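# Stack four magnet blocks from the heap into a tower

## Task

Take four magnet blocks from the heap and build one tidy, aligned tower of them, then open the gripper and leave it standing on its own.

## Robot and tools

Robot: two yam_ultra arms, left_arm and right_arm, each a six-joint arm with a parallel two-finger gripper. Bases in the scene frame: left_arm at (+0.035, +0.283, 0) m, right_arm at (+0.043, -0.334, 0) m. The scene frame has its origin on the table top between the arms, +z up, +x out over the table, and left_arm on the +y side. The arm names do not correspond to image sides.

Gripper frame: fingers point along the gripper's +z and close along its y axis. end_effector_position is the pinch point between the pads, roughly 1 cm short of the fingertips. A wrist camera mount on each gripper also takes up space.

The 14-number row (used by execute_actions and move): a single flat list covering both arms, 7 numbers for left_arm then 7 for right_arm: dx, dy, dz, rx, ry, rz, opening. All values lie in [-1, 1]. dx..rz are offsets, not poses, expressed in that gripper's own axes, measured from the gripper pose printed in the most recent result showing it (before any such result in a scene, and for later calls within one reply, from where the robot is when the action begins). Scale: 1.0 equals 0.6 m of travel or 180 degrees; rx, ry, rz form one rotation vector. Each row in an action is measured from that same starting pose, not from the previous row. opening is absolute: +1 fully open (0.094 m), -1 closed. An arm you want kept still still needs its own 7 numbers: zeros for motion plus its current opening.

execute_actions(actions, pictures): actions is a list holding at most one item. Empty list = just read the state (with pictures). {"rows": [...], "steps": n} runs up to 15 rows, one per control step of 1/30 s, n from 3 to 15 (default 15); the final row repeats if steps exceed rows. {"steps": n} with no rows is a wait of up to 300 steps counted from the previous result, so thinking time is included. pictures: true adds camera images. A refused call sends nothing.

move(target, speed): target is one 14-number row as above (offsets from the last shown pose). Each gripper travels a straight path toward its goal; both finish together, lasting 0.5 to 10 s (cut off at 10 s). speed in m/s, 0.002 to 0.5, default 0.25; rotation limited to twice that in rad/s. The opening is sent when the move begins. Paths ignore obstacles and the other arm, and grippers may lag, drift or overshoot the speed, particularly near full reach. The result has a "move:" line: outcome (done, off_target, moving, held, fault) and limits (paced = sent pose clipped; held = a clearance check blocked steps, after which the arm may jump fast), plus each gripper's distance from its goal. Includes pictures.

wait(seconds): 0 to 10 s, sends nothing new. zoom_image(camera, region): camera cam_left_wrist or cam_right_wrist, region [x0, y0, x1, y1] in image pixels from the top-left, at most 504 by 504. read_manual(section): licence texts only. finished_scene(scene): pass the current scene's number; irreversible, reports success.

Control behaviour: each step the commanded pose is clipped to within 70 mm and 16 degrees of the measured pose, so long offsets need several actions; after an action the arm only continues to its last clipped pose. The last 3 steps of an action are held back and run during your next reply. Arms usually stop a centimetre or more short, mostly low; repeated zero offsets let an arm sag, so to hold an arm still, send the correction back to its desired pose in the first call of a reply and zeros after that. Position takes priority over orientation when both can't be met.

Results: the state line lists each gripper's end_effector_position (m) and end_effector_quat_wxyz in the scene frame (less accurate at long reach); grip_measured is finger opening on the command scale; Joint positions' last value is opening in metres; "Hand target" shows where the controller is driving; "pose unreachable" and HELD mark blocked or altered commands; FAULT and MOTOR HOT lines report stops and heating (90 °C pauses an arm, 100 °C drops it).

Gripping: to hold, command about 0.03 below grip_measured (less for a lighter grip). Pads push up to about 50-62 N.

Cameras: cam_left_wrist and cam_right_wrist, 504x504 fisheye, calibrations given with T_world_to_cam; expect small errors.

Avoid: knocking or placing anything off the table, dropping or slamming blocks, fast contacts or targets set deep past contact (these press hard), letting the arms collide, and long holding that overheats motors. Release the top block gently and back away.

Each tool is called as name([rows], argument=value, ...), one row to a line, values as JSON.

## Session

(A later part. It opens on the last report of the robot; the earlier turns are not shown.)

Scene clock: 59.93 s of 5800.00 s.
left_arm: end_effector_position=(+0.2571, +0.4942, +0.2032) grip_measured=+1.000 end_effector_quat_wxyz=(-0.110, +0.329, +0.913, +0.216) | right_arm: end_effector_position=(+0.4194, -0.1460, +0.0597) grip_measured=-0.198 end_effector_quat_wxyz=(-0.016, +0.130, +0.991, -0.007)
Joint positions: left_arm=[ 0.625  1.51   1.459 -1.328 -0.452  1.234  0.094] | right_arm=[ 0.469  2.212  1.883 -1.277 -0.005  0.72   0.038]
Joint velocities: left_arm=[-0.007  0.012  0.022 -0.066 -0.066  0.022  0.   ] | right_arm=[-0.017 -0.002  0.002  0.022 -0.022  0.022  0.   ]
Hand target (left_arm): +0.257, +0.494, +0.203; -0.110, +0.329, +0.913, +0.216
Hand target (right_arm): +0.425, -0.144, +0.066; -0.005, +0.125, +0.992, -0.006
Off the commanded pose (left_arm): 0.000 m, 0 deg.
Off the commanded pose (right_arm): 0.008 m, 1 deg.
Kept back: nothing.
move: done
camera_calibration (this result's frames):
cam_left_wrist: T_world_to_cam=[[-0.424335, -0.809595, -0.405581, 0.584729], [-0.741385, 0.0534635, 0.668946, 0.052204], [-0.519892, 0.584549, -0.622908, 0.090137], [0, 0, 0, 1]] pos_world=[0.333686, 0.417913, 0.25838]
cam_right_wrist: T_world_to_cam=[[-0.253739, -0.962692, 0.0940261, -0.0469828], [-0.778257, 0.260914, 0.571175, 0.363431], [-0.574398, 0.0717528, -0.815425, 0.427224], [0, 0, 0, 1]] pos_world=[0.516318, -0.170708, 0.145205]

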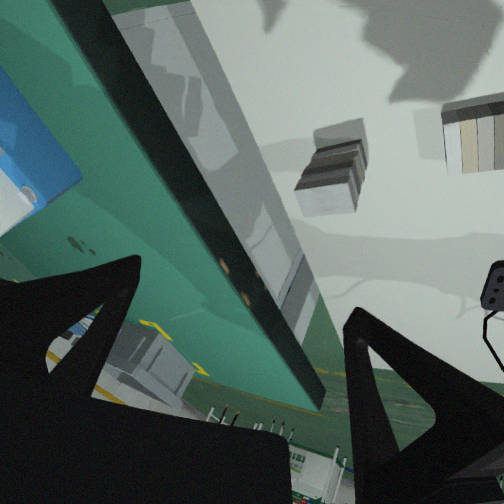

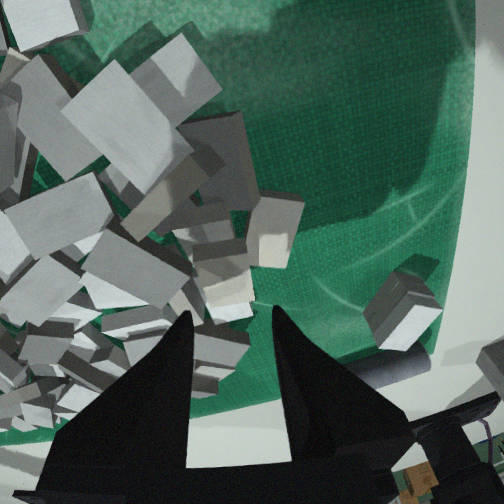

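move(target=[0,0,0,0,0,0,1,0,0.006,0.035,0,-0.005,-0.015,-0.25], speed=0.1)

zoom_image(camera="cam_right_wrist", region=[120,170,340,390])

Scene clock: 61.07 s of 5800.00 s.
left_arm: end_effector_position=(+0.2571, +0.4942, +0.2032) grip_measured=+1.000 end_effector_quat_wxyz=(-0.110, +0.329, +0.913, +0.216) | right_arm: end_effector_position=(+0.4212, -0.1451, +0.0441) grip_measured=-0.248 end_effector_quat_wxyz=(-0.009, +0.115, +0.993, -0.003)
Joint positions: left_arm=[ 0.625  1.51   1.459 -1.328 -0.452  1.234  0.094] | right_arm=[ 0.469  2.212  1.821 -1.199 -0.005  0.689  0.035]
Joint velocities: left_arm=[ 0.012  0.002  0.012 -0.022  0.051 -0.066  0.   ] | right_arm=[-0.007 -0.012 -0.002  0.007 -0.007  0.007  0.   ]
Hand target (left_arm): +0.257, +0.494, +0.203; -0.110, +0.329, +0.913, +0.216
Hand target (right_arm): +0.420, -0.143, +0.039; -0.008, +0.106, +0.994, -0.008
Off the commanded pose (left_arm): 0.000 m, 0 deg.
Off the commanded pose (right_arm): 0.006 m, 1 deg.
Kept back: nothing.
move: done
camera_calibration (this result's frames):
cam_left_wrist: T_world_to_cam=[[-0.424335, -0.809595, -0.405581, 0.584729], [-0.741385, 0.0534635, 0.668946, 0.052204], [-0.519892, 0.584549, -0.622908, 0.090137], [0, 0, 0, 1]] pos_world=[0.333686, 0.417913, 0.25838]
cam_right_wrist: T_world_to_cam=[[-0.22544, -0.970673, 0.0834943, -0.0568627], [-0.793412, 0.232652, 0.562467, 0.376124], [-0.565397, 0.0605569, -0.822593, 0.410358], [0, 0, 0, 1]] pos_world=[0.517617, -0.167551, 0.130748]

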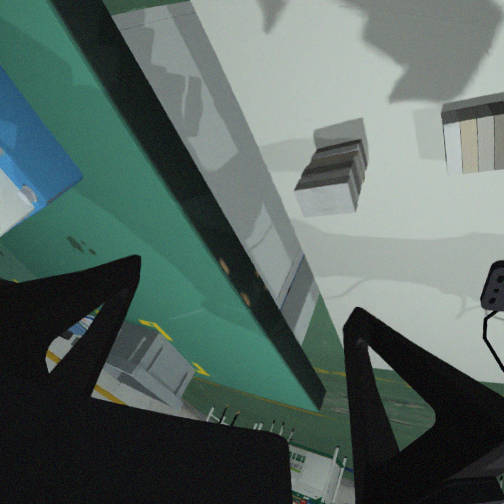

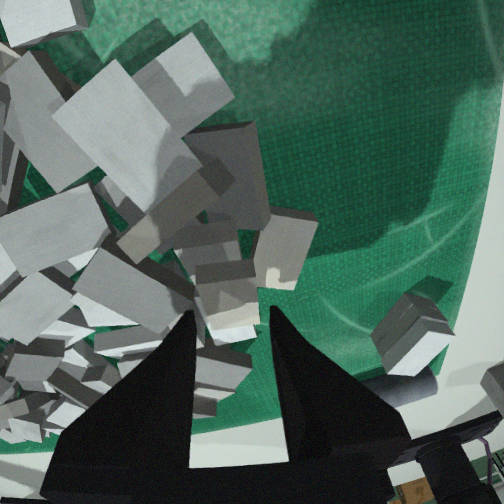

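Region (120, 170, 340, 390) of cam_right_wrist's 504x504 image, scaled by 2.291, with more detail than that image has.

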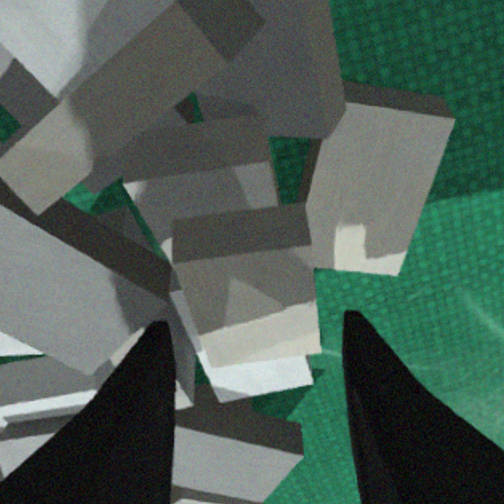

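move(target=[0,0,0,0,0,0,1,0.012,0,0.03,0,0,0,-0.32], speed=0.06)

zoom_image(camera="cam_right_wrist", region=[120,190,340,410])

Scene clock: 62.07 s of 5800.00 s.
left_arm: end_effector_position=(+0.2571, +0.4942, +0.2032) grip_measured=+1.000 end_effector_quat_wxyz=(-0.110, +0.329, +0.913, +0.216) | right_arm: end_effector_position=(+0.4148, -0.1482, +0.0252) grip_measured=-0.318 end_effector_quat_wxyz=(-0.015, +0.116, +0.993, -0.007)
Joint positions: left_arm=[ 0.625  1.51   1.459 -1.328 -0.452  1.234  0.094] | right_arm=[ 0.469  2.212  1.745 -1.137 -0.005  0.692  0.032]
Joint velocities: left_arm=[ 0.002  0.002 -0.012  0.007  0.051 -0.051  0.   ] | right_arm=[-0.007 -0.002 -0.017 -0.022 -0.007  0.037  0.   ]
Hand target (left_arm): +0.257, +0.494, +0.203; -0.110, +0.329, +0.913, +0.216
Hand target (right_arm): +0.414, -0.144, +0.026; -0.010, +0.115, +0.993, -0.003
Off the commanded pose (left_arm): 0.000 m, 0 deg.
Off the commanded pose (right_arm): 0.005 m, 1 deg.
Kept back: nothing.
move: done
camera_calibration (this result's frames):
cam_left_wrist: T_world_to_cam=[[-0.424335, -0.809595, -0.405581, 0.584729], [-0.741385, 0.0534635, 0.668946, 0.052204], [-0.519892, 0.584549, -0.622908, 0.090137], [0, 0, 0, 1]] pos_world=[0.333686, 0.417913, 0.25838]
cam_right_wrist: T_world_to_cam=[[-0.227284, -0.969453, 0.0922055, -0.0590154], [-0.785436, 0.238466, 0.571161, 0.379714], [-0.575701, 0.0573942, -0.815643, 0.394998], [0, 0, 0, 1]] pos_world=[0.512229, -0.170432, 0.110741]

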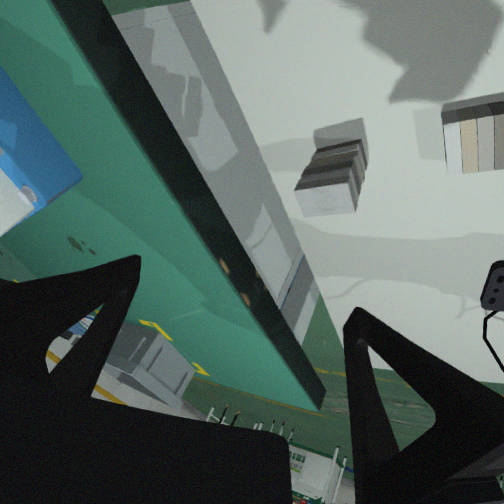

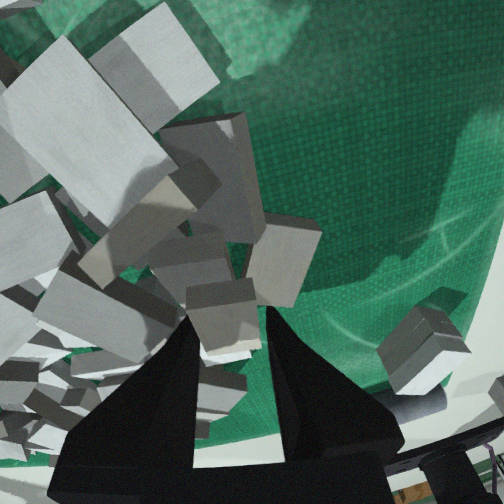

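Region (120, 190, 340, 410) of cam_right_wrist's 504x504 image, scaled by 2.291, with more detail than that image has.

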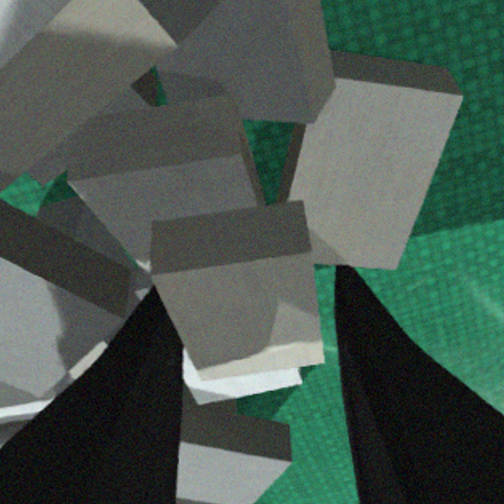

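move(target=[0,0,0,0,0,0,1,0,0,0,0,0,0,-0.52])

move(target=[0,0,0,0,0,0,1,0,0,-0.09,0,0,0,-0.52], speed=0.15)

zoom_image(camera="cam_right_wrist", region=[120,190,340,410])

Scene clock: 63.00 s of 5800.00 s.
left_arm: end_effector_position=(+0.2571, +0.4942, +0.2032) grip_measured=+1.000 end_effector_quat_wxyz=(-0.110, +0.329, +0.913, +0.216) | right_arm: end_effector_position=(+0.4153, -0.1478, +0.0252) grip_measured=-0.468 end_effector_quat_wxyz=(-0.014, +0.116, +0.993, -0.006)
Joint positions: left_arm=[ 0.625  1.51   1.459 -1.328 -0.452  1.234  0.094] | right_arm=[ 0.469  2.212  1.745 -1.134 -0.006  0.693  0.025]
Joint velocities: left_arm=[-0.002  0.017  0.002 -0.051 -0.022 -0.022  0.   ] | right_arm=[ 0.012  0.012 -0.017  0.022 -0.081  0.007 -0.   ]
Hand target (left_arm): +0.257, +0.494, +0.203; -0.110, +0.329, +0.913, +0.216
Hand target (right_arm): +0.415, -0.148, +0.025; -0.015, +0.116, +0.993, -0.007
Off the commanded pose (left_arm): 0.000 m, 0 deg.
Off the commanded pose (right_arm): 0.001 m, 0 deg.
Kept back: nothing.
move: done
camera_calibration (this result's frames):
cam_left_wrist: T_world_to_cam=[[-0.424335, -0.809595, -0.405581, 0.584729], [-0.741385, 0.0534635, 0.668946, 0.052204], [-0.519892, 0.584549, -0.622908, 0.090137], [0, 0, 0, 1]] pos_world=[0.333686, 0.417913, 0.25838]
cam_right_wrist: T_world_to_cam=[[-0.227869, -0.969502, 0.090231, -0.0582555], [-0.786613, 0.237911, 0.56977, 0.380527], [-0.57386, 0.0588558, -0.816836, 0.394767], [0, 0, 0, 1]] pos_world=[0.512594, -0.170245, 0.110903]

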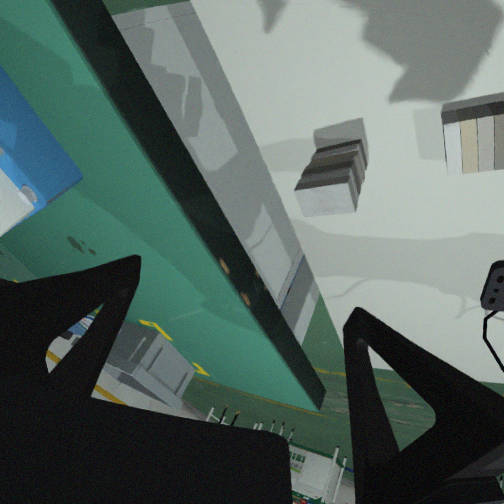

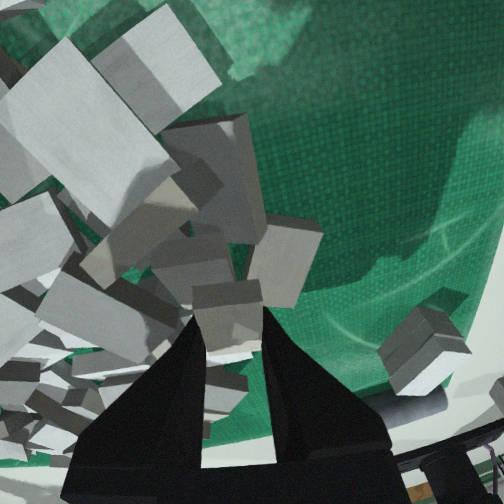

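Scene clock: 64.03 s of 5800.00 s.
left_arm: end_effector_position=(+0.2571, +0.4942, +0.2032) grip_measured=+1.000 end_effector_quat_wxyz=(-0.110, +0.329, +0.913, +0.216) | right_arm: end_effector_position=(+0.4102, -0.1504, +0.0623) grip_measured=-0.468 end_effector_quat_wxyz=(-0.033, +0.116, +0.993, -0.018)
Joint positions: left_arm=[ 0.625  1.51   1.459 -1.328 -0.452  1.234  0.094] | right_arm=[ 0.469  2.209  1.888 -1.323 -0.006  0.693  0.025]
Joint velocities: left_arm=[-0.022 -0.012  0.007 -0.007 -0.037  0.022  0.   ] | right_arm=[-0.007 -0.017 -0.007  0.037 -0.037 -0.066 -0.   ]
Hand target (left_arm): +0.257, +0.494, +0.203; -0.110, +0.329, +0.913, +0.216
Hand target (right_arm): +0.416, -0.147, +0.079; -0.014, +0.116, +0.993, -0.006
Off the commanded pose (left_arm): 0.000 m, 0 deg.
Off the commanded pose (right_arm): 0.018 m, 3 deg.
Kept back: nothing.
move: off_target (right_arm)
camera_calibration (this result's frames):
cam_left_wrist: T_world_to_cam=[[-0.424335, -0.809595, -0.405581, 0.584729], [-0.741385, 0.0534635, 0.668946, 0.052204], [-0.519892, 0.584549, -0.622908, 0.090137], [0, 0, 0, 1]] pos_world=[0.333686, 0.417913, 0.25838]
cam_right_wrist: T_world_to_cam=[[-0.223775, -0.967478, 0.117949, -0.0683551], [-0.763698, 0.249243, 0.59552, 0.34662], [-0.60555, 0.043185, -0.794635, 0.431549], [0, 0, 0, 1]] pos_world=[0.510741, -0.171161, 0.144568]

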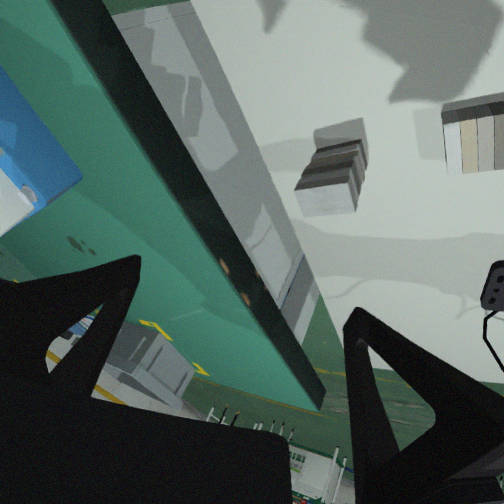

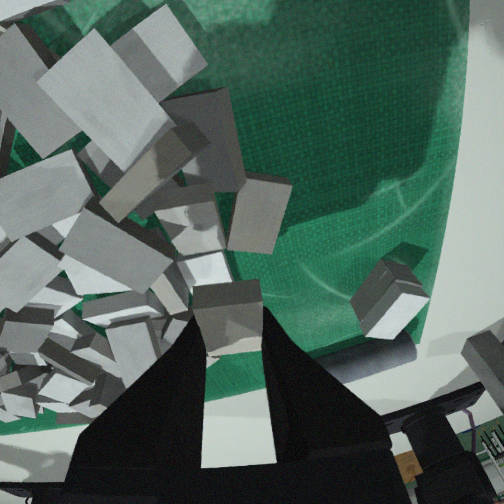

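Region (120, 190, 340, 410) of cam_right_wrist's 504x504 image, scaled by 2.291, with more detail than that image has.

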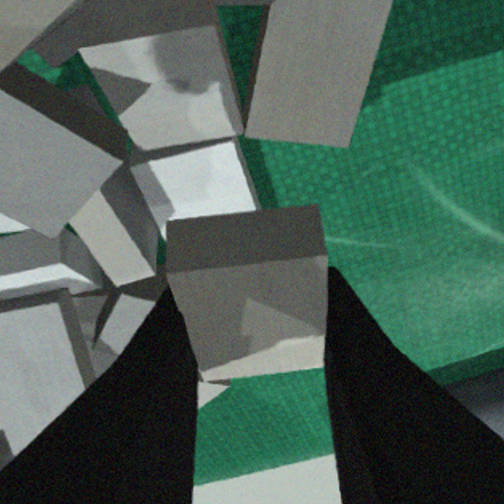

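move(target=[0,0,0,0,0,0,1,0.066,-0.177,-0.015,-0.012,0,0.119,-0.52])

Scene clock: 74.17 s of 5800.00 s.
left_arm: end_effector_position=(+0.2571, +0.4942, +0.2032) grip_measured=+1.000 end_effector_quat_wxyz=(-0.110, +0.329, +0.913, +0.216) | right_arm: end_effector_position=(+0.3459, -0.2421, +0.0722) grip_measured=-0.468 end_effector_quat_wxyz=(-0.036, +0.293, +0.955, -0.011)
Joint positions: left_arm=[ 0.625  1.51   1.459 -1.328 -0.452  1.234  0.094] | right_arm=[ 0.29   1.831  1.376 -1.189 -0.021  0.875  0.025]
Joint velocities: left_arm=[ 0.022  0.017  0.017 -0.007 -0.037  0.066  0.   ] | right_arm=[-0.017 -0.002 -0.012  0.022 -0.066 -0.051 -0.001]
Hand target (left_arm): +0.257, +0.494, +0.203; -0.110, +0.329, +0.913, +0.216
Hand target (right_arm): +0.347, -0.243, +0.077; -0.026, +0.299, +0.954, -0.003
Off the commanded pose (left_arm): 0.000 m, 0 deg.
Off the commanded pose (right_arm): 0.007 m, 2 deg.
Kept back: nothing.
After step 90, 5.80 s passed at rest.
move: done
camera_calibration (this result's frames):
cam_left_wrist: T_world_to_cam=[[-0.424335, -0.809595, -0.405581, 0.584729], [-0.741385, 0.0534635, 0.668946, 0.052204], [-0.519892, 0.584549, -0.622908, 0.090137], [0, 0, 0, 1]] pos_world=[0.333686, 0.417913, 0.25838]
cam_right_wrist: T_world_to_cam=[[-0.551906, -0.825531, 0.117891, -0.0247176], [-0.624931, 0.50305, 0.596994, 0.327843], [-0.552142, 0.255811, -0.793537, 0.437319], [0, 0, 0, 1]] pos_world=[0.432699, -0.297197, 0.154223]

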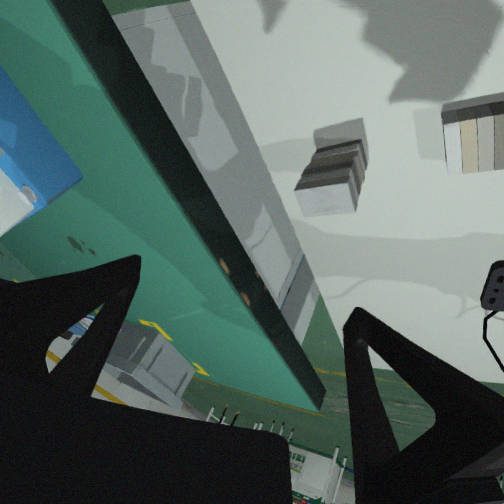

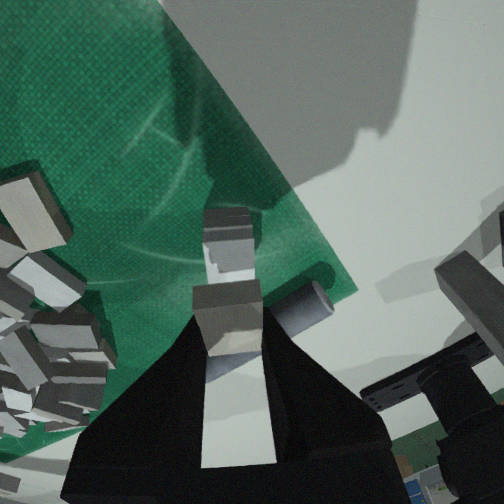

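move(target=[0,0,0,0,0,0,1,-0.008,0,0.033,-0.01,0.01,0.004,-0.52], speed=0.12)

zoom_image(camera="cam_right_wrist", region=[150,210,320,380])

Scene clock: 76.13 s of 5800.00 s.
left_arm: end_effector_position=(+0.2571, +0.4942, +0.2032) grip_measured=+1.000 end_effector_quat_wxyz=(-0.110, +0.329, +0.913, +0.216) | right_arm: end_effector_position=(+0.3476, -0.2431, +0.0539) grip_measured=-0.468 end_effector_quat_wxyz=(-0.047, +0.299, +0.953, +0.005)
Joint positions: left_arm=[ 0.625  1.51   1.459 -1.328 -0.452  1.234  0.094] | right_arm=[ 0.265  1.854  1.33  -1.121 -0.058  0.861  0.025]
Joint velocities: left_arm=[-0.012 -0.007 -0.032  0.007  0.007 -0.037  0.   ] | right_arm=[ 0.007 -0.002  0.002 -0.007  0.081  0.051  0.   ]
Hand target (left_arm): +0.257, +0.494, +0.203; -0.110, +0.329, +0.913, +0.216
Hand target (right_arm): +0.349, -0.245, +0.052; -0.046, +0.300, +0.953, +0.008
Off the commanded pose (left_arm): 0.000 m, 0 deg.
Off the commanded pose (right_arm): 0.003 m, 0 deg.
Kept back: nothing.
move: done
camera_calibration (this result's frames):
cam_left_wrist: T_world_to_cam=[[-0.424335, -0.809595, -0.405581, 0.584729], [-0.741385, 0.0534635, 0.668946, 0.052204], [-0.519892, 0.584549, -0.622908, 0.090137], [0, 0, 0, 1]] pos_world=[0.333686, 0.417913, 0.25838]
cam_right_wrist: T_world_to_cam=[[-0.562161, -0.821692, 0.0937934, -0.0166926], [-0.611306, 0.489231, 0.62206, 0.330885], [-0.557028, 0.292361, -0.777332, 0.433694], [0, 0, 0, 1]] pos_world=[0.434467, -0.302391, 0.13286]

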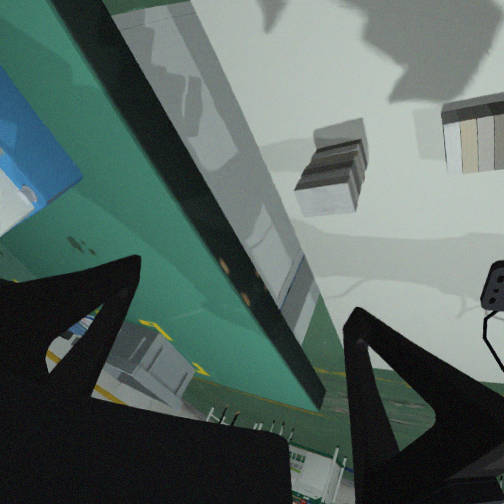

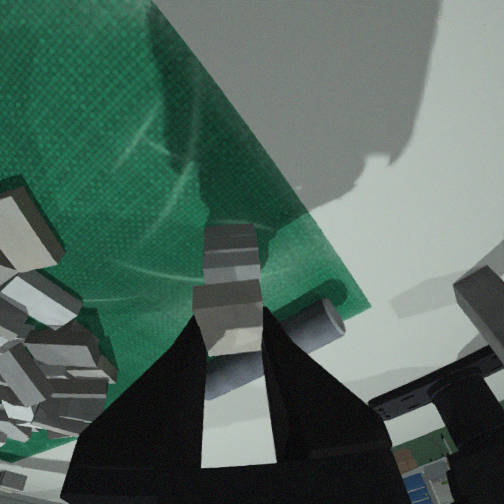

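Region (150, 210, 320, 380) of cam_right_wrist's 504x504 image, scaled by 2.965, with more detail than that image has.

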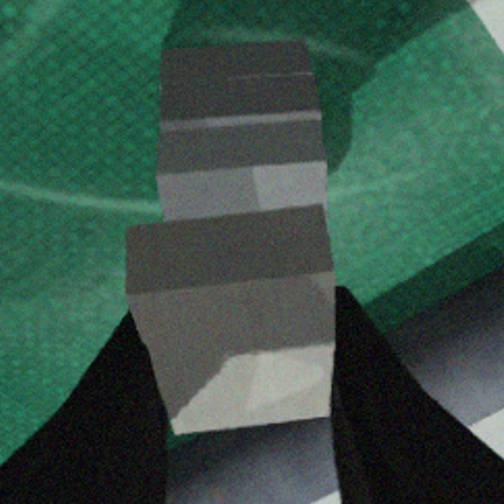

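move(target=[0,0,0,0,0,0,1,-0.008,-0.01,0.017,0,0,0,-0.52], speed=0.07)

zoom_image(camera="cam_right_wrist", region=[150,210,320,380])

Scene clock: 77.10 s of 5800.00 s.
left_arm: end_effector_position=(+0.2571, +0.4942, +0.2032) grip_measured=+1.000 end_effector_quat_wxyz=(-0.110, +0.329, +0.913, +0.216) | right_arm: end_effector_position=(+0.3464, -0.2470, +0.0469) grip_measured=-0.468 end_effector_quat_wxyz=(-0.047, +0.298, +0.953, +0.005)
Joint positions: left_arm=[ 0.625  1.51   1.459 -1.328 -0.452  1.234  0.094] | right_arm=[ 0.253  1.854  1.301 -1.092 -0.058  0.847  0.025]
Joint velocities: left_arm=[-0.012  0.002  0.002  0.007 -0.022  0.051  0.   ] | right_arm=[-0.012  0.012 -0.012  0.007  0.022 -0.081 -0.   ]
Hand target (left_arm): +0.257, +0.494, +0.203; -0.110, +0.329, +0.913, +0.216
Hand target (right_arm): +0.347, -0.250, +0.044; -0.047, +0.299, +0.953, +0.005
Off the commanded pose (left_arm): 0.000 m, 0 deg.
Off the commanded pose (right_arm): 0.005 m, 0 deg.
Kept back: nothing.
move: done
camera_calibration (this result's frames):
cam_left_wrist: T_world_to_cam=[[-0.424335, -0.809595, -0.405581, 0.584729], [-0.741385, 0.0534635, 0.668946, 0.052204], [-0.519892, 0.584549, -0.622908, 0.090137], [0, 0, 0, 1]] pos_world=[0.333686, 0.417913, 0.25838]
cam_right_wrist: T_world_to_cam=[[-0.560358, -0.823063, 0.0925555, -0.0208604], [-0.612415, 0.486974, 0.62274, 0.336238], [-0.557626, 0.292275, -0.776936, 0.42894], [0, 0, 0, 1]] pos_world=[0.433416, -0.306277, 0.1258]

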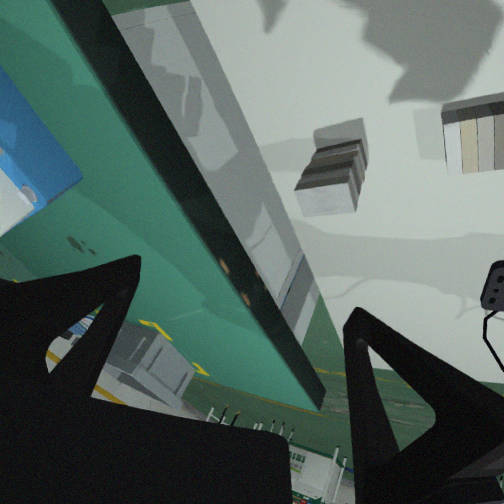

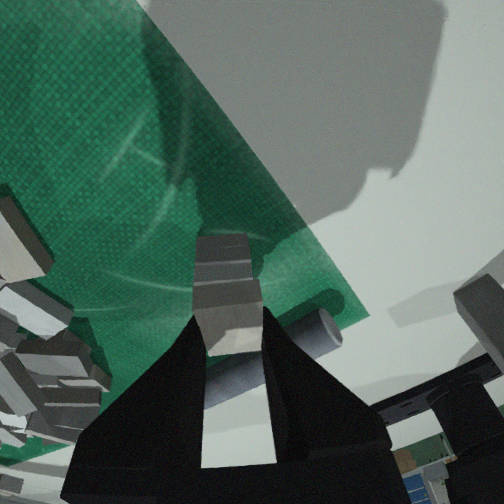

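Region (150, 210, 320, 380) of cam_right_wrist's 504x504 image, scaled by 2.965, with more detail than that image has.

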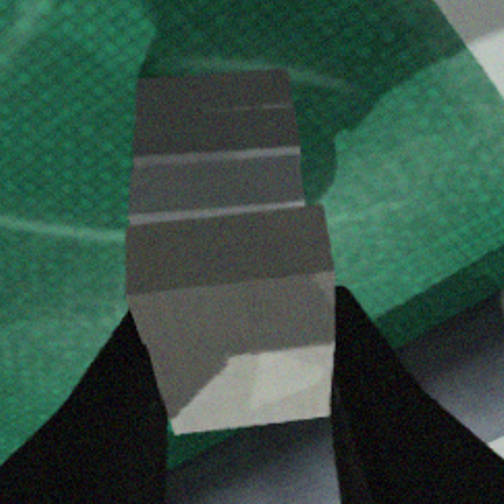

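Lower a bit, release, descend to squeeze width.

move(target=[0,0,0,0,0,0,1,0,0,0.009,0,0,0,-0.52], speed=0.05)

move(target=[0,0,0,0,0,0,1,0,0,0,0,0,0,-0.1])

move(target=[0,0,0,0,0,0,1,0,0.004,0.022,-0.006,-0.03,0,-0.1], speed=0.1)

zoom_image(camera="cam_right_wrist", region=[140,230,320,410])

Scene clock: 78.03 s of 5800.00 s.
left_arm: end_effector_position=(+0.2571, +0.4942, +0.2032) grip_measured=+1.000 end_effector_quat_wxyz=(-0.110, +0.329, +0.913, +0.216) | right_arm: end_effector_position=(+0.3488, -0.2465, +0.0467) grip_measured=-0.468 end_effector_quat_wxyz=(-0.043, +0.298, +0.954, +0.008)
Joint positions: left_arm=[ 0.625  1.51   1.459 -1.328 -0.452  1.234  0.094] | right_arm=[ 0.253  1.854  1.301 -1.082 -0.058  0.846  0.025]
Joint velocities: left_arm=[ 0.007 -0.002  0.007 -0.007 -0.051 -0.007  0.   ] | right_arm=[-0.037 -0.017 -0.017  0.037  0.095 -0.037  0.   ]
Hand target (left_arm): +0.257, +0.494, +0.203; -0.110, +0.329, +0.913, +0.216
Hand target (right_arm): +0.346, -0.247, +0.042; -0.047, +0.298, +0.953, +0.005
Off the commanded pose (left_arm): 0.000 m, 0 deg.
Off the commanded pose (right_arm): 0.006 m, 1 deg.
Kept back: nothing.
move: done
camera_calibration (this result's frames):
cam_left_wrist: T_world_to_cam=[[-0.424335, -0.809595, -0.405581, 0.584729], [-0.741385, 0.0534635, 0.668946, 0.052204], [-0.519892, 0.584549, -0.622908, 0.090137], [0, 0, 0, 1]] pos_world=[0.333686, 0.417913, 0.25838]
cam_right_wrist: T_world_to_cam=[[-0.560591, -0.823706, 0.0851241, -0.0187514], [-0.618775, 0.484985, 0.617987, 0.339469], [-0.550323, 0.293765, -0.781567, 0.427997], [0, 0, 0, 1]] pos_world=[0.43508, -0.305814, 0.126317]

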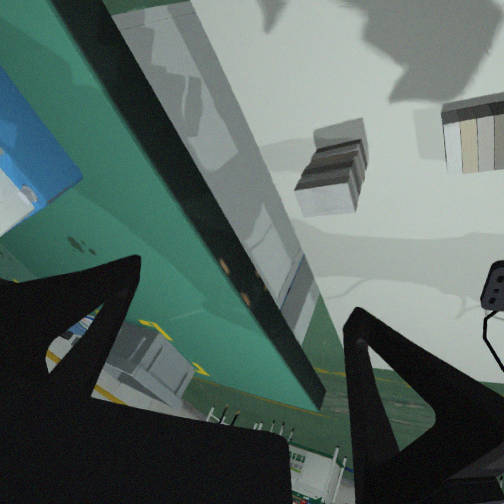

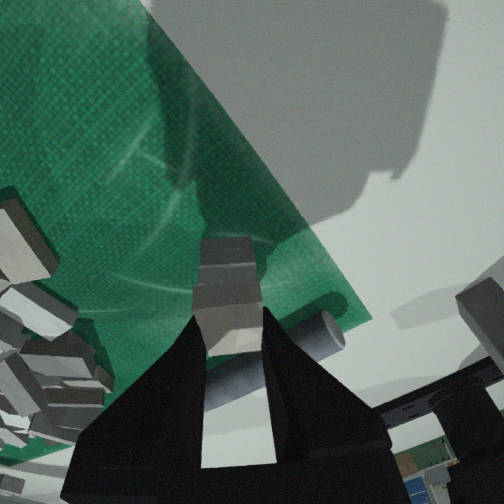

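Scene clock: 78.53 s of 5800.00 s.
left_arm: end_effector_position=(+0.2571, +0.4942, +0.2032) grip_measured=+1.000 end_effector_quat_wxyz=(-0.110, +0.329, +0.913, +0.216) | right_arm: end_effector_position=(+0.3488, -0.2465, +0.0467) grip_measured=-0.102 end_effector_quat_wxyz=(-0.043, +0.298, +0.954, +0.008)
Joint positions: left_arm=[ 0.625  1.51   1.459 -1.328 -0.452  1.234  0.094] | right_arm=[ 0.253  1.854  1.301 -1.082 -0.058  0.846  0.042]
Joint velocities: left_arm=[-0.002  0.012  0.007 -0.022  0.066 -0.051  0.   ] | right_arm=[-0.012 -0.007 -0.032 -0.051 -0.037 -0.007 -0.   ]
Hand target (left_arm): +0.257, +0.494, +0.203; -0.110, +0.329, +0.913, +0.216
Hand target (right_arm): +0.349, -0.246, +0.047; -0.043, +0.298, +0.954, +0.008
Off the commanded pose (left_arm): 0.000 m, 0 deg.
Off the commanded pose (right_arm): 0.000 m, 0 deg.
Kept back: nothing.
move: done
camera_calibration (this result's frames):
cam_left_wrist: T_world_to_cam=[[-0.424335, -0.809595, -0.405581, 0.584729], [-0.741385, 0.0534635, 0.668946, 0.052204], [-0.519892, 0.584549, -0.622908, 0.090137], [0, 0, 0, 1]] pos_world=[0.333686, 0.417913, 0.25838]
cam_right_wrist: T_world_to_cam=[[-0.560591, -0.823706, 0.0851241, -0.0187514], [-0.618775, 0.484985, 0.617987, 0.339469], [-0.550323, 0.293765, -0.781567, 0.427997], [0, 0, 0, 1]] pos_world=[0.43508, -0.305814, 0.126317]

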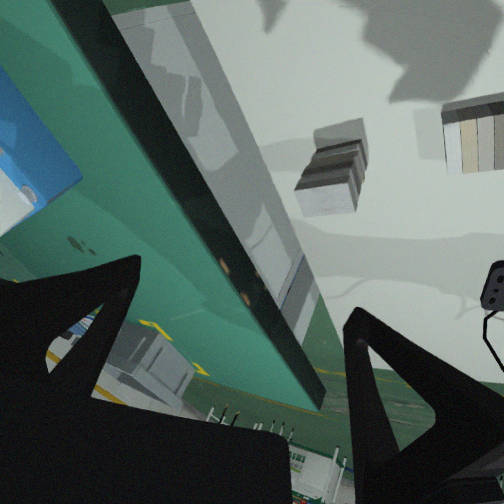

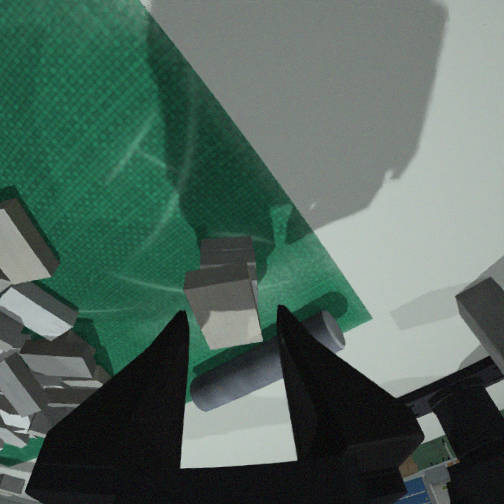

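Scene clock: 79.53 s of 5800.00 s.
left_arm: end_effector_position=(+0.2571, +0.4942, +0.2032) grip_measured=+1.000 end_effector_quat_wxyz=(-0.110, +0.329, +0.913, +0.216) | right_arm: end_effector_position=(+0.3484, -0.2441, +0.0287) grip_measured=-0.102 end_effector_quat_wxyz=(-0.011, +0.299, +0.954, +0.005)
Joint positions: left_arm=[ 0.625  1.51   1.459 -1.328 -0.452  1.234  0.094] | right_arm=[ 0.282  1.833  1.201 -0.952 -0.02   0.879  0.042]
Joint velocities: left_arm=[ 0.002  0.012 -0.012 -0.037 -0.022  0.081  0.   ] | right_arm=[-0.002  0.002  0.007  0.051 -0.037 -0.007  0.   ]
Hand target (left_arm): +0.257, +0.494, +0.203; -0.110, +0.329, +0.913, +0.216
Hand target (right_arm): +0.349, -0.244, +0.033; +0.004, +0.298, +0.955, +0.003
Off the commanded pose (left_arm): 0.000 m, 0 deg.
Off the commanded pose (right_arm): 0.005 m, 2 deg.
Kept back: nothing.
move: done
camera_calibration (this result's frames):
cam_left_wrist: T_world_to_cam=[[-0.424335, -0.809595, -0.405581, 0.584729], [-0.741385, 0.0534635, 0.668946, 0.052204], [-0.519892, 0.584549, -0.622908, 0.090137], [0, 0, 0, 1]] pos_world=[0.333686, 0.417913, 0.25838]
cam_right_wrist: T_world_to_cam=[[-0.567378, -0.820198, 0.0731932, -0.011906], [-0.652008, 0.501758, 0.56844, 0.366267], [-0.502958, 0.274798, -0.819463, 0.39299], [0, 0, 0, 1]] pos_world=[0.429711, -0.301535, 0.114711]

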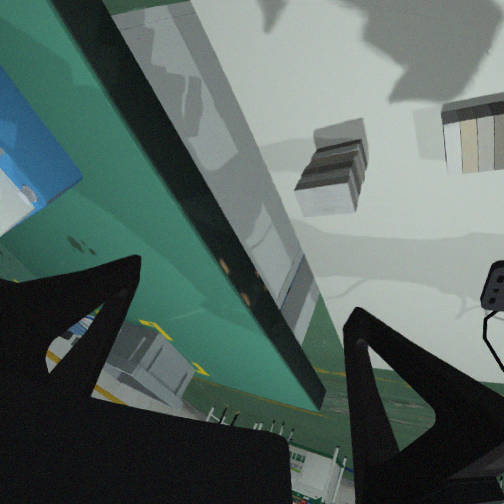

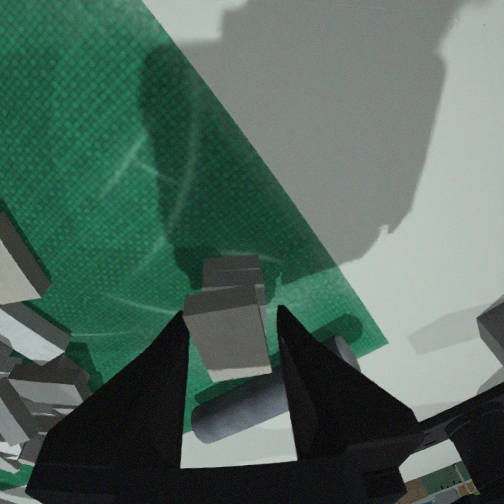

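Region (140, 230, 320, 410) of cam_right_wrist's 504x504 image, scaled by 2.800, with more detail than that image has.

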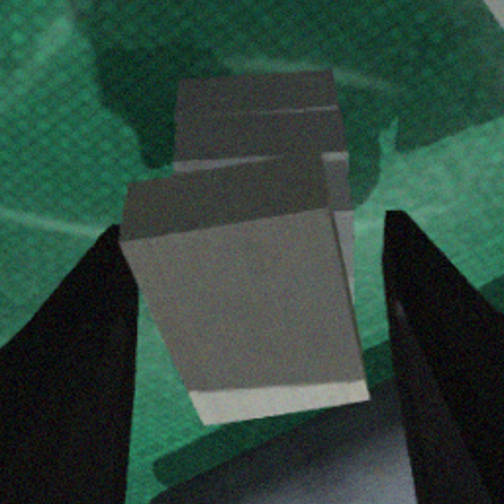

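Go lower and slightly −y, squeeze all.

move(target=[0,0,0,0,0,0,1,0,-0.006,0.022,0,-0.005,0,-0.1], speed=0.08)

execute_actions([
  {"rows":[[0,0,0,0,0,0,1,0,0,0,0,0,0,-0.15],[0,0,0,0,0,0,1,0,0,0,0,0,0,-0.19],[0,0,0,0,0,0,1,0,0,0,0,0,0,-0.23],[0,0,0,0,0,0,1,0,0,0,0,0,0,-0.26],[0,0,0,0,0,0,1,0,0,0,0,0,0,-0.29],[0,0,0,0,0,0,1,0,0,0,0,0,0,-0.32],[0,0,0,0,0,0,1,0,0,0,0,0,0,-0.35],[0,0,0,0,0,0,1,0,0,0,0,0,0,-0.38],[0,0,0,0,0,0,1,0,0,0,0,0,0,-0.4],[0,0,0,0,0,0,1,0,0,0,0,0,0,-0.42],[0,0,0,0,0,0,1,0,0,0,0,0,0,-0.44],[0,0,0,0,0,0,1,0,0,0,0,0,0,-0.46],[0,0,0,0,0,0,1,0,0,0,0,0,0,-0.48],[0,0,0,0,0,0,1,0,0,0,0,0,0,-0.5]],"steps":15},
])

wait(seconds=0.2)

move(target=[0,0,0,0,0,0,1,0,0,0,0,0,0,0.3])

move(target=[0,0,0,0,0,0,1,-0.008,0.004,-0.085,0,0,0,0.3])

move(target=[0,0,0,0,0,0,1,0,0,-0.008,0,0,-0.503,0.3], speed=0.5)

zoom_image(camera="cam_right_wrist", region=[130,180,330,380])

Scene clock: 80.73 s of 5800.00 s.
left_arm: end_effector_position=(+0.2571, +0.4942, +0.2032) grip_measured=+1.000 end_effector_quat_wxyz=(-0.110, +0.329, +0.913, +0.216) | right_arm: end_effector_position=(+0.3465, -0.2447, +0.0186) grip_measured=-0.102 end_effector_quat_wxyz=(-0.007, +0.299, +0.954, +0.007)
Joint positions: left_arm=[ 0.625  1.51   1.459 -1.328 -0.452  1.234  0.094] | right_arm=[ 0.282  1.833  1.157 -0.899 -0.02   0.88   0.042]
Joint velocities: left_arm=[ 0.002 -0.007 -0.002 -0.022 -0.007  0.037  0.   ] | right_arm=[-0.012 -0.002  0.002 -0.051 -0.037 -0.051 -0.   ]
Hand target (left_arm): +0.257, +0.494, +0.203; -0.110, +0.329, +0.913, +0.216
Hand target (right_arm): +0.346, -0.247, +0.016; -0.004, +0.299, +0.954, +0.002
Off the commanded pose (left_arm): 0.000 m, 0 deg.
Off the commanded pose (right_arm): 0.004 m, 1 deg.
Kept back: nothing.
move: done
camera_calibration (this result's frames):
cam_left_wrist: T_world_to_cam=[[-0.424335, -0.809595, -0.405581, 0.584729], [-0.741385, 0.0534635, 0.668946, 0.052204], [-0.519892, 0.584549, -0.622908, 0.090137], [0, 0, 0, 1]] pos_world=[0.333686, 0.417913, 0.25838]
cam_right_wrist: T_world_to_cam=[[-0.568359, -0.820143, 0.0658316, -0.0122415], [-0.657279, 0.500707, 0.563273, 0.372768], [-0.494927, 0.276872, -0.823644, 0.381682], [0, 0, 0, 1]] pos_world=[0.42696, -0.302364, 0.105205]

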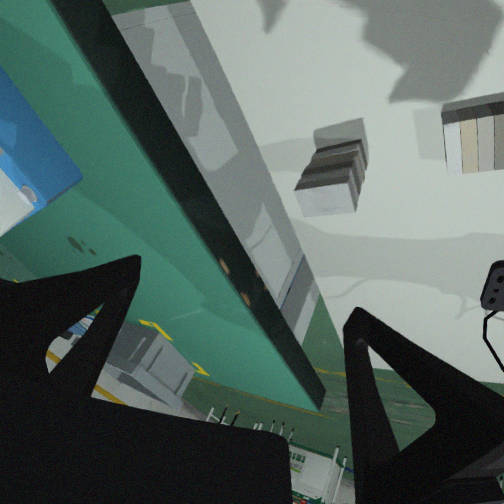

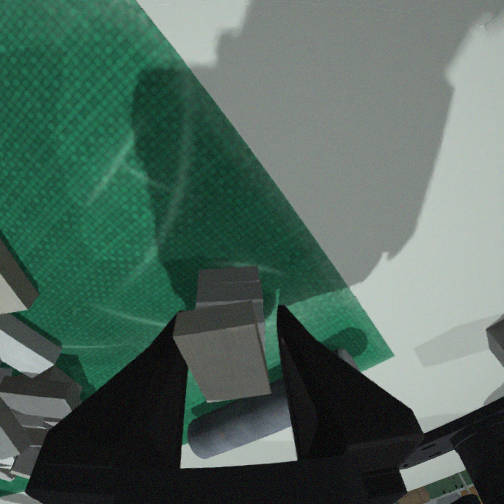

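Scene clock: 81.13 s of 5800.00 s.
left_arm: end_effector_position=(+0.2571, +0.4942, +0.2032) grip_measured=+1.000 end_effector_quat_wxyz=(-0.110, +0.329, +0.913, +0.216) | right_arm: end_effector_position=(+0.3465, -0.2447, +0.0186) grip_measured=-0.447 end_effector_quat_wxyz=(-0.007, +0.299, +0.954, +0.007)
Joint positions: left_arm=[ 0.625  1.51   1.459 -1.328 -0.452  1.234  0.094] | right_arm=[ 0.282  1.833  1.157 -0.899 -0.02   0.88   0.026]
Joint velocities: left_arm=[-0.007 -0.012 -0.002 -0.022  0.007  0.037  0.   ] | right_arm=[-0.012 -0.002  0.002 -0.051 -0.066  0.007 -0.009]
Steps of this call (steps 1 to 12: the first 12 steps of this action). Readings (end_effector_position):
1: left_arm (+0.2571, +0.4942, +0.2032) | right_arm (+0.3465, -0.2447, +0.0186)
2: left_arm (+0.2571, +0.4942, +0.2032) | right_arm (+0.3465, -0.2447, +0.0186)
4: left_arm (+0.2571, +0.4942, +0.2032) | right_arm (+0.3465, -0.2447, +0.0186)
8: left_arm (+0.2571, +0.4942, +0.2032) | right_arm (+0.3465, -0.2447, +0.0186)
12: the state above

Scene clock: 81.43 s of 5800.00 s.
left_arm: end_effector_position=(+0.2571, +0.4942, +0.2032) grip_measured=+1.000 end_effector_quat_wxyz=(-0.110, +0.329, +0.913, +0.216) | right_arm: end_effector_position=(+0.3465, -0.2447, +0.0186) grip_measured=-0.460 end_effector_quat_wxyz=(-0.007, +0.299, +0.954, +0.007)
Joint positions: left_arm=[ 0.625  1.51   1.459 -1.328 -0.452  1.234  0.094] | right_arm=[ 0.282  1.833  1.157 -0.899 -0.02   0.88   0.025]
Joint velocities: left_arm=[-0.007 -0.017 -0.012 -0.081 -0.022 -0.007  0.   ] | right_arm=[-0.002 -0.007  0.002  0.051 -0.022 -0.037 -0.001]
Hand target (left_arm): +0.257, +0.494, +0.203; -0.110, +0.329, +0.913, +0.216
Hand target (right_arm): +0.346, -0.245, +0.019; -0.007, +0.299, +0.954, +0.007
Off the commanded pose (left_arm): 0.000 m, 0 deg.
Off the commanded pose (right_arm): 0.000 m, 0 deg.
Kept back: nothing.
Steps of this call (steps 1 to 3: the last 3 steps of your previous action; steps 4 to 9: nothing new was sent). Readings (end_effector_position):
1: left_arm (+0.2571, +0.4942, +0.2032) | right_arm (+0.3465, -0.2447, +0.0186)
2: left_arm (+0.2571, +0.4942, +0.2032) | right_arm (+0.3465, -0.2447, +0.0186)
4: left_arm (+0.2571, +0.4942, +0.2032) | right_arm (+0.3465, -0.2447, +0.0186)
8: left_arm (+0.2571, +0.4942, +0.2032) | right_arm (+0.3465, -0.2447, +0.0186)
9: the state above
camera_calibration (this result's frames):
cam_left_wrist: T_world_to_cam=[[-0.424335, -0.809595, -0.405581, 0.584729], [-0.741385, 0.0534635, 0.668946, 0.052204], [-0.519892, 0.584549, -0.622908, 0.090137], [0, 0, 0, 1]] pos_world=[0.333686, 0.417913, 0.25838]
cam_right_wrist: T_world_to_cam=[[-0.568359, -0.820143, 0.0658316, -0.0122415], [-0.657279, 0.500707, 0.563273, 0.372768], [-0.494927, 0.276872, -0.823644, 0.381682], [0, 0, 0, 1]] pos_world=[0.42696, -0.302364, 0.105205]

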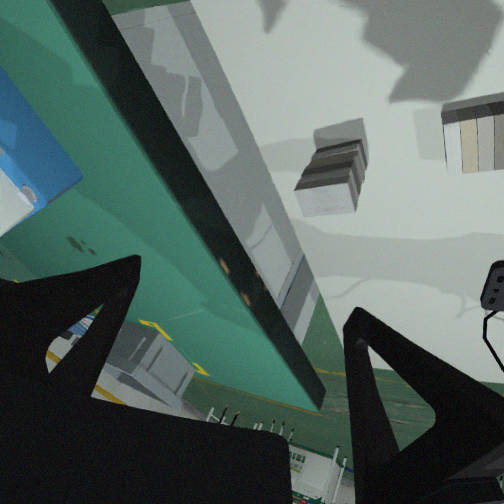

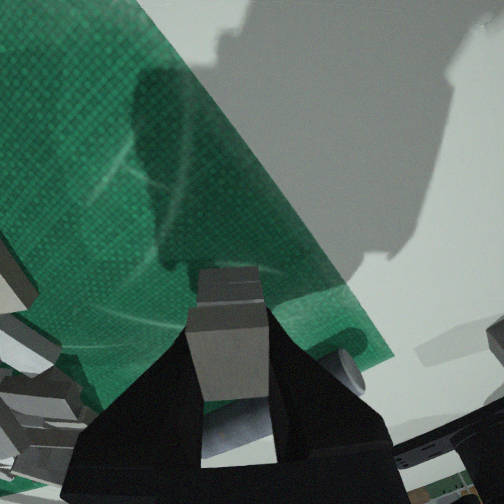

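Scene clock: 82.17 s of 5800.00 s.
left_arm: end_effector_position=(+0.2571, +0.4942, +0.2032) grip_measured=+1.000 end_effector_quat_wxyz=(-0.110, +0.329, +0.913, +0.216) | right_arm: end_effector_position=(+0.3465, -0.2447, +0.0186) grip_measured=+0.298 end_effector_quat_wxyz=(-0.007, +0.299, +0.954, +0.007)
Joint positions: left_arm=[ 0.625  1.51   1.459 -1.328 -0.452  1.234  0.094] | right_arm=[ 0.282  1.833  1.157 -0.899 -0.02   0.88   0.061]
Joint velocities: left_arm=[-0.007 -0.012 -0.007 -0.037  0.037 -0.125  0.   ] | right_arm=[ 0.017 -0.027 -0.002  0.066  0.022 -0.066  0.001]
Hand target (left_arm): +0.257, +0.494, +0.203; -0.110, +0.329, +0.913, +0.216
Hand target (right_arm): +0.346, -0.245, +0.019; -0.007, +0.299, +0.954, +0.007
Off the commanded pose (left_arm): 0.000 m, 0 deg.
Off the commanded pose (right_arm): 0.000 m, 0 deg.
Kept back: nothing.
move: done
camera_calibration (this result's frames):
cam_left_wrist: T_world_to_cam=[[-0.424335, -0.809595, -0.405581, 0.584729], [-0.741385, 0.0534635, 0.668946, 0.052204], [-0.519892, 0.584549, -0.622908, 0.090137], [0, 0, 0, 1]] pos_world=[0.333686, 0.417913, 0.25838]
cam_right_wrist: T_world_to_cam=[[-0.568359, -0.820143, 0.0658316, -0.0122415], [-0.657279, 0.500707, 0.563273, 0.372768], [-0.494927, 0.276872, -0.823644, 0.381682], [0, 0, 0, 1]] pos_world=[0.42696, -0.302364, 0.105205]

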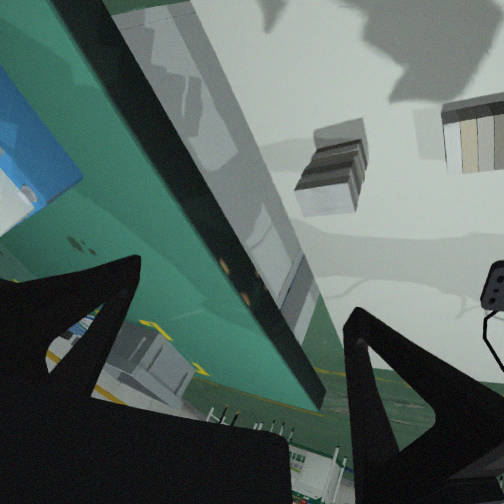

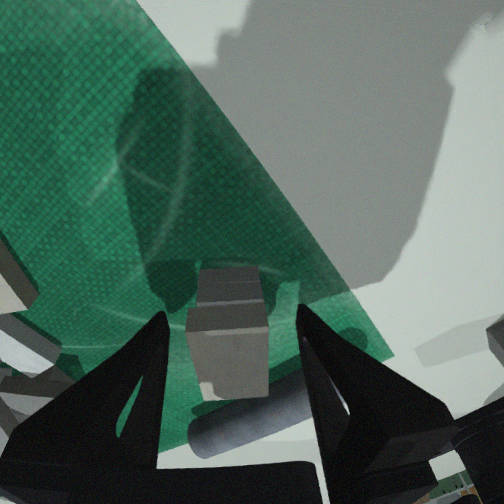

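Scene clock: 83.20 s of 5800.00 s.
left_arm: end_effector_position=(+0.2571, +0.4942, +0.2032) grip_measured=+1.000 end_effector_quat_wxyz=(-0.110, +0.329, +0.913, +0.216) | right_arm: end_effector_position=(+0.3452, -0.2450, +0.0591) grip_measured=+0.298 end_effector_quat_wxyz=(-0.019, +0.299, +0.954, -0.001)
Joint positions: left_arm=[ 0.625  1.51   1.459 -1.328 -0.452  1.234  0.094] | right_arm=[ 0.282  1.801  1.287 -1.09  -0.02   0.879  0.061]
Joint velocities: left_arm=[-0.002  0.002 -0.017 -0.051 -0.095 -0.066  0.   ] | right_arm=[ 0.007 -0.017  0.002 -0.037  0.051 -0.051 -0.   ]
Hand target (left_arm): +0.257, +0.494, +0.203; -0.110, +0.329, +0.913, +0.216
Hand target (right_arm): +0.351, -0.246, +0.069; -0.007, +0.299, +0.954, +0.007
Off the commanded pose (left_arm): 0.000 m, 0 deg.
Off the commanded pose (right_arm): 0.013 m, 2 deg.
Kept back: nothing.
move: off_target (right_arm)
camera_calibration (this result's frames):
cam_left_wrist: T_world_to_cam=[[-0.424335, -0.809595, -0.405581, 0.584729], [-0.741385, 0.0534635, 0.668946, 0.052204], [-0.519892, 0.584549, -0.622908, 0.090137], [0, 0, 0, 1]] pos_world=[0.333686, 0.417913, 0.25838]
cam_right_wrist: T_world_to_cam=[[-0.565241, -0.820184, 0.0883171, -0.0183203], [-0.641722, 0.504456, 0.577682, 0.344001], [-0.518358, 0.269854, -0.81147, 0.420173], [0, 0, 0, 1]] pos_world=[0.428198, -0.301945, 0.143853]

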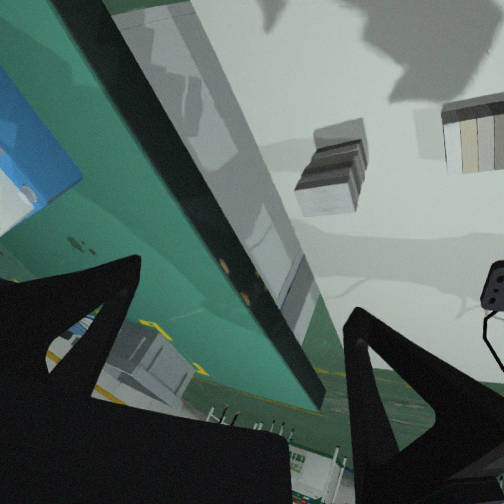

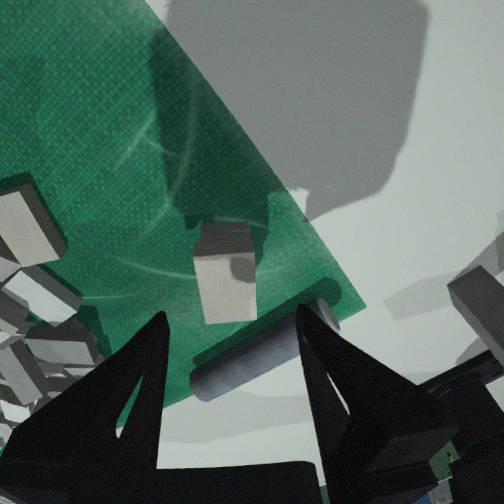

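Scene clock: 85.53 s of 5800.00 s.
left_arm: end_effector_position=(+0.2571, +0.4942, +0.2032) grip_measured=+1.000 end_effector_quat_wxyz=(-0.110, +0.329, +0.913, +0.216) | right_arm: end_effector_position=(+0.3423, -0.2458, +0.0592) grip_measured=+0.298 end_effector_quat_wxyz=(-0.020, -0.463, +0.886, +0.014)
Joint positions: left_arm=[ 0.625  1.51   1.459 -1.328 -0.452  1.234  0.094] | right_arm=[ 0.282  1.801  1.287 -1.102 -0.02  -0.692  0.061]
Joint velocities: left_arm=[ 0.002 -0.007 -0.007 -0.051  0.037 -0.007  0.   ] | right_arm=[-0.007 -0.002  0.012 -0.037 -0.081  0.007 -0.001]
Hand target (left_arm): +0.257, +0.494, +0.203; -0.110, +0.329, +0.913, +0.216
Hand target (right_arm): +0.345, -0.245, +0.064; -0.014, -0.468, +0.884, +0.013
Off the commanded pose (left_arm): 0.000 m, 0 deg.
Off the commanded pose (right_arm): 0.006 m, 1 deg.
Kept back: nothing.
move: done
camera_calibration (this result's frames):
cam_left_wrist: T_world_to_cam=[[-0.424335, -0.809595, -0.405581, 0.584729], [-0.741385, 0.0534635, 0.668946, 0.052204], [-0.519892, 0.584549, -0.622908, 0.090137], [0, 0, 0, 1]] pos_world=[0.333686, 0.417913, 0.25838]
cam_right_wrist: T_world_to_cam=[[0.82176, -0.568996, 0.0309003, -0.43029], [-0.482864, -0.666521, 0.567972, 0.00081261], [-0.302578, -0.481657, -0.822467, 0.161029], [0, 0, 0, 1]] pos_world=[0.402711, -0.166731, 0.145276]

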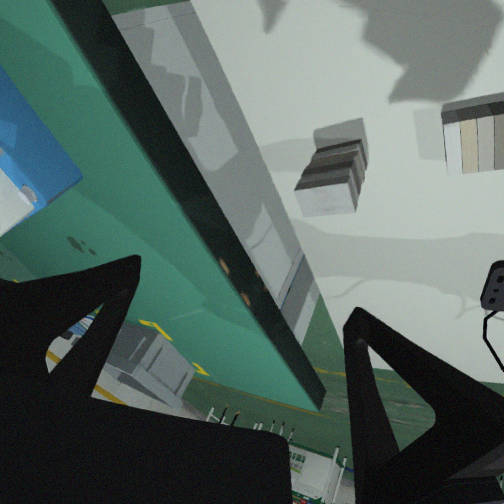

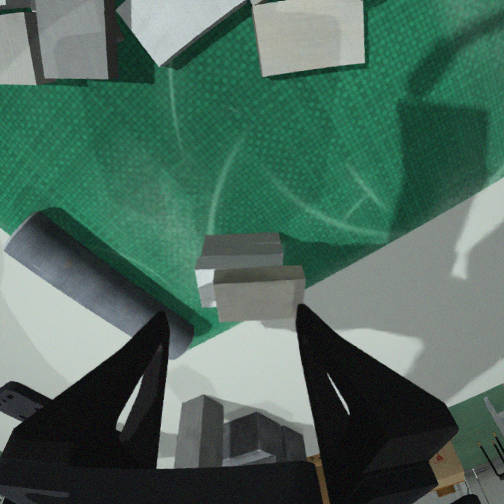

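Region (130, 180, 330, 380) of cam_right_wrist's 504x504 image, scaled by 2.520, with more detail than that image has.

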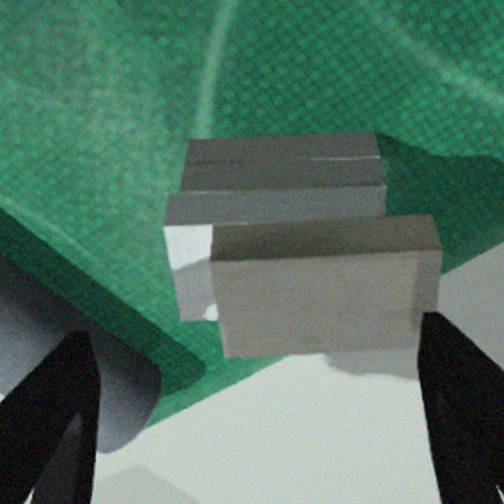

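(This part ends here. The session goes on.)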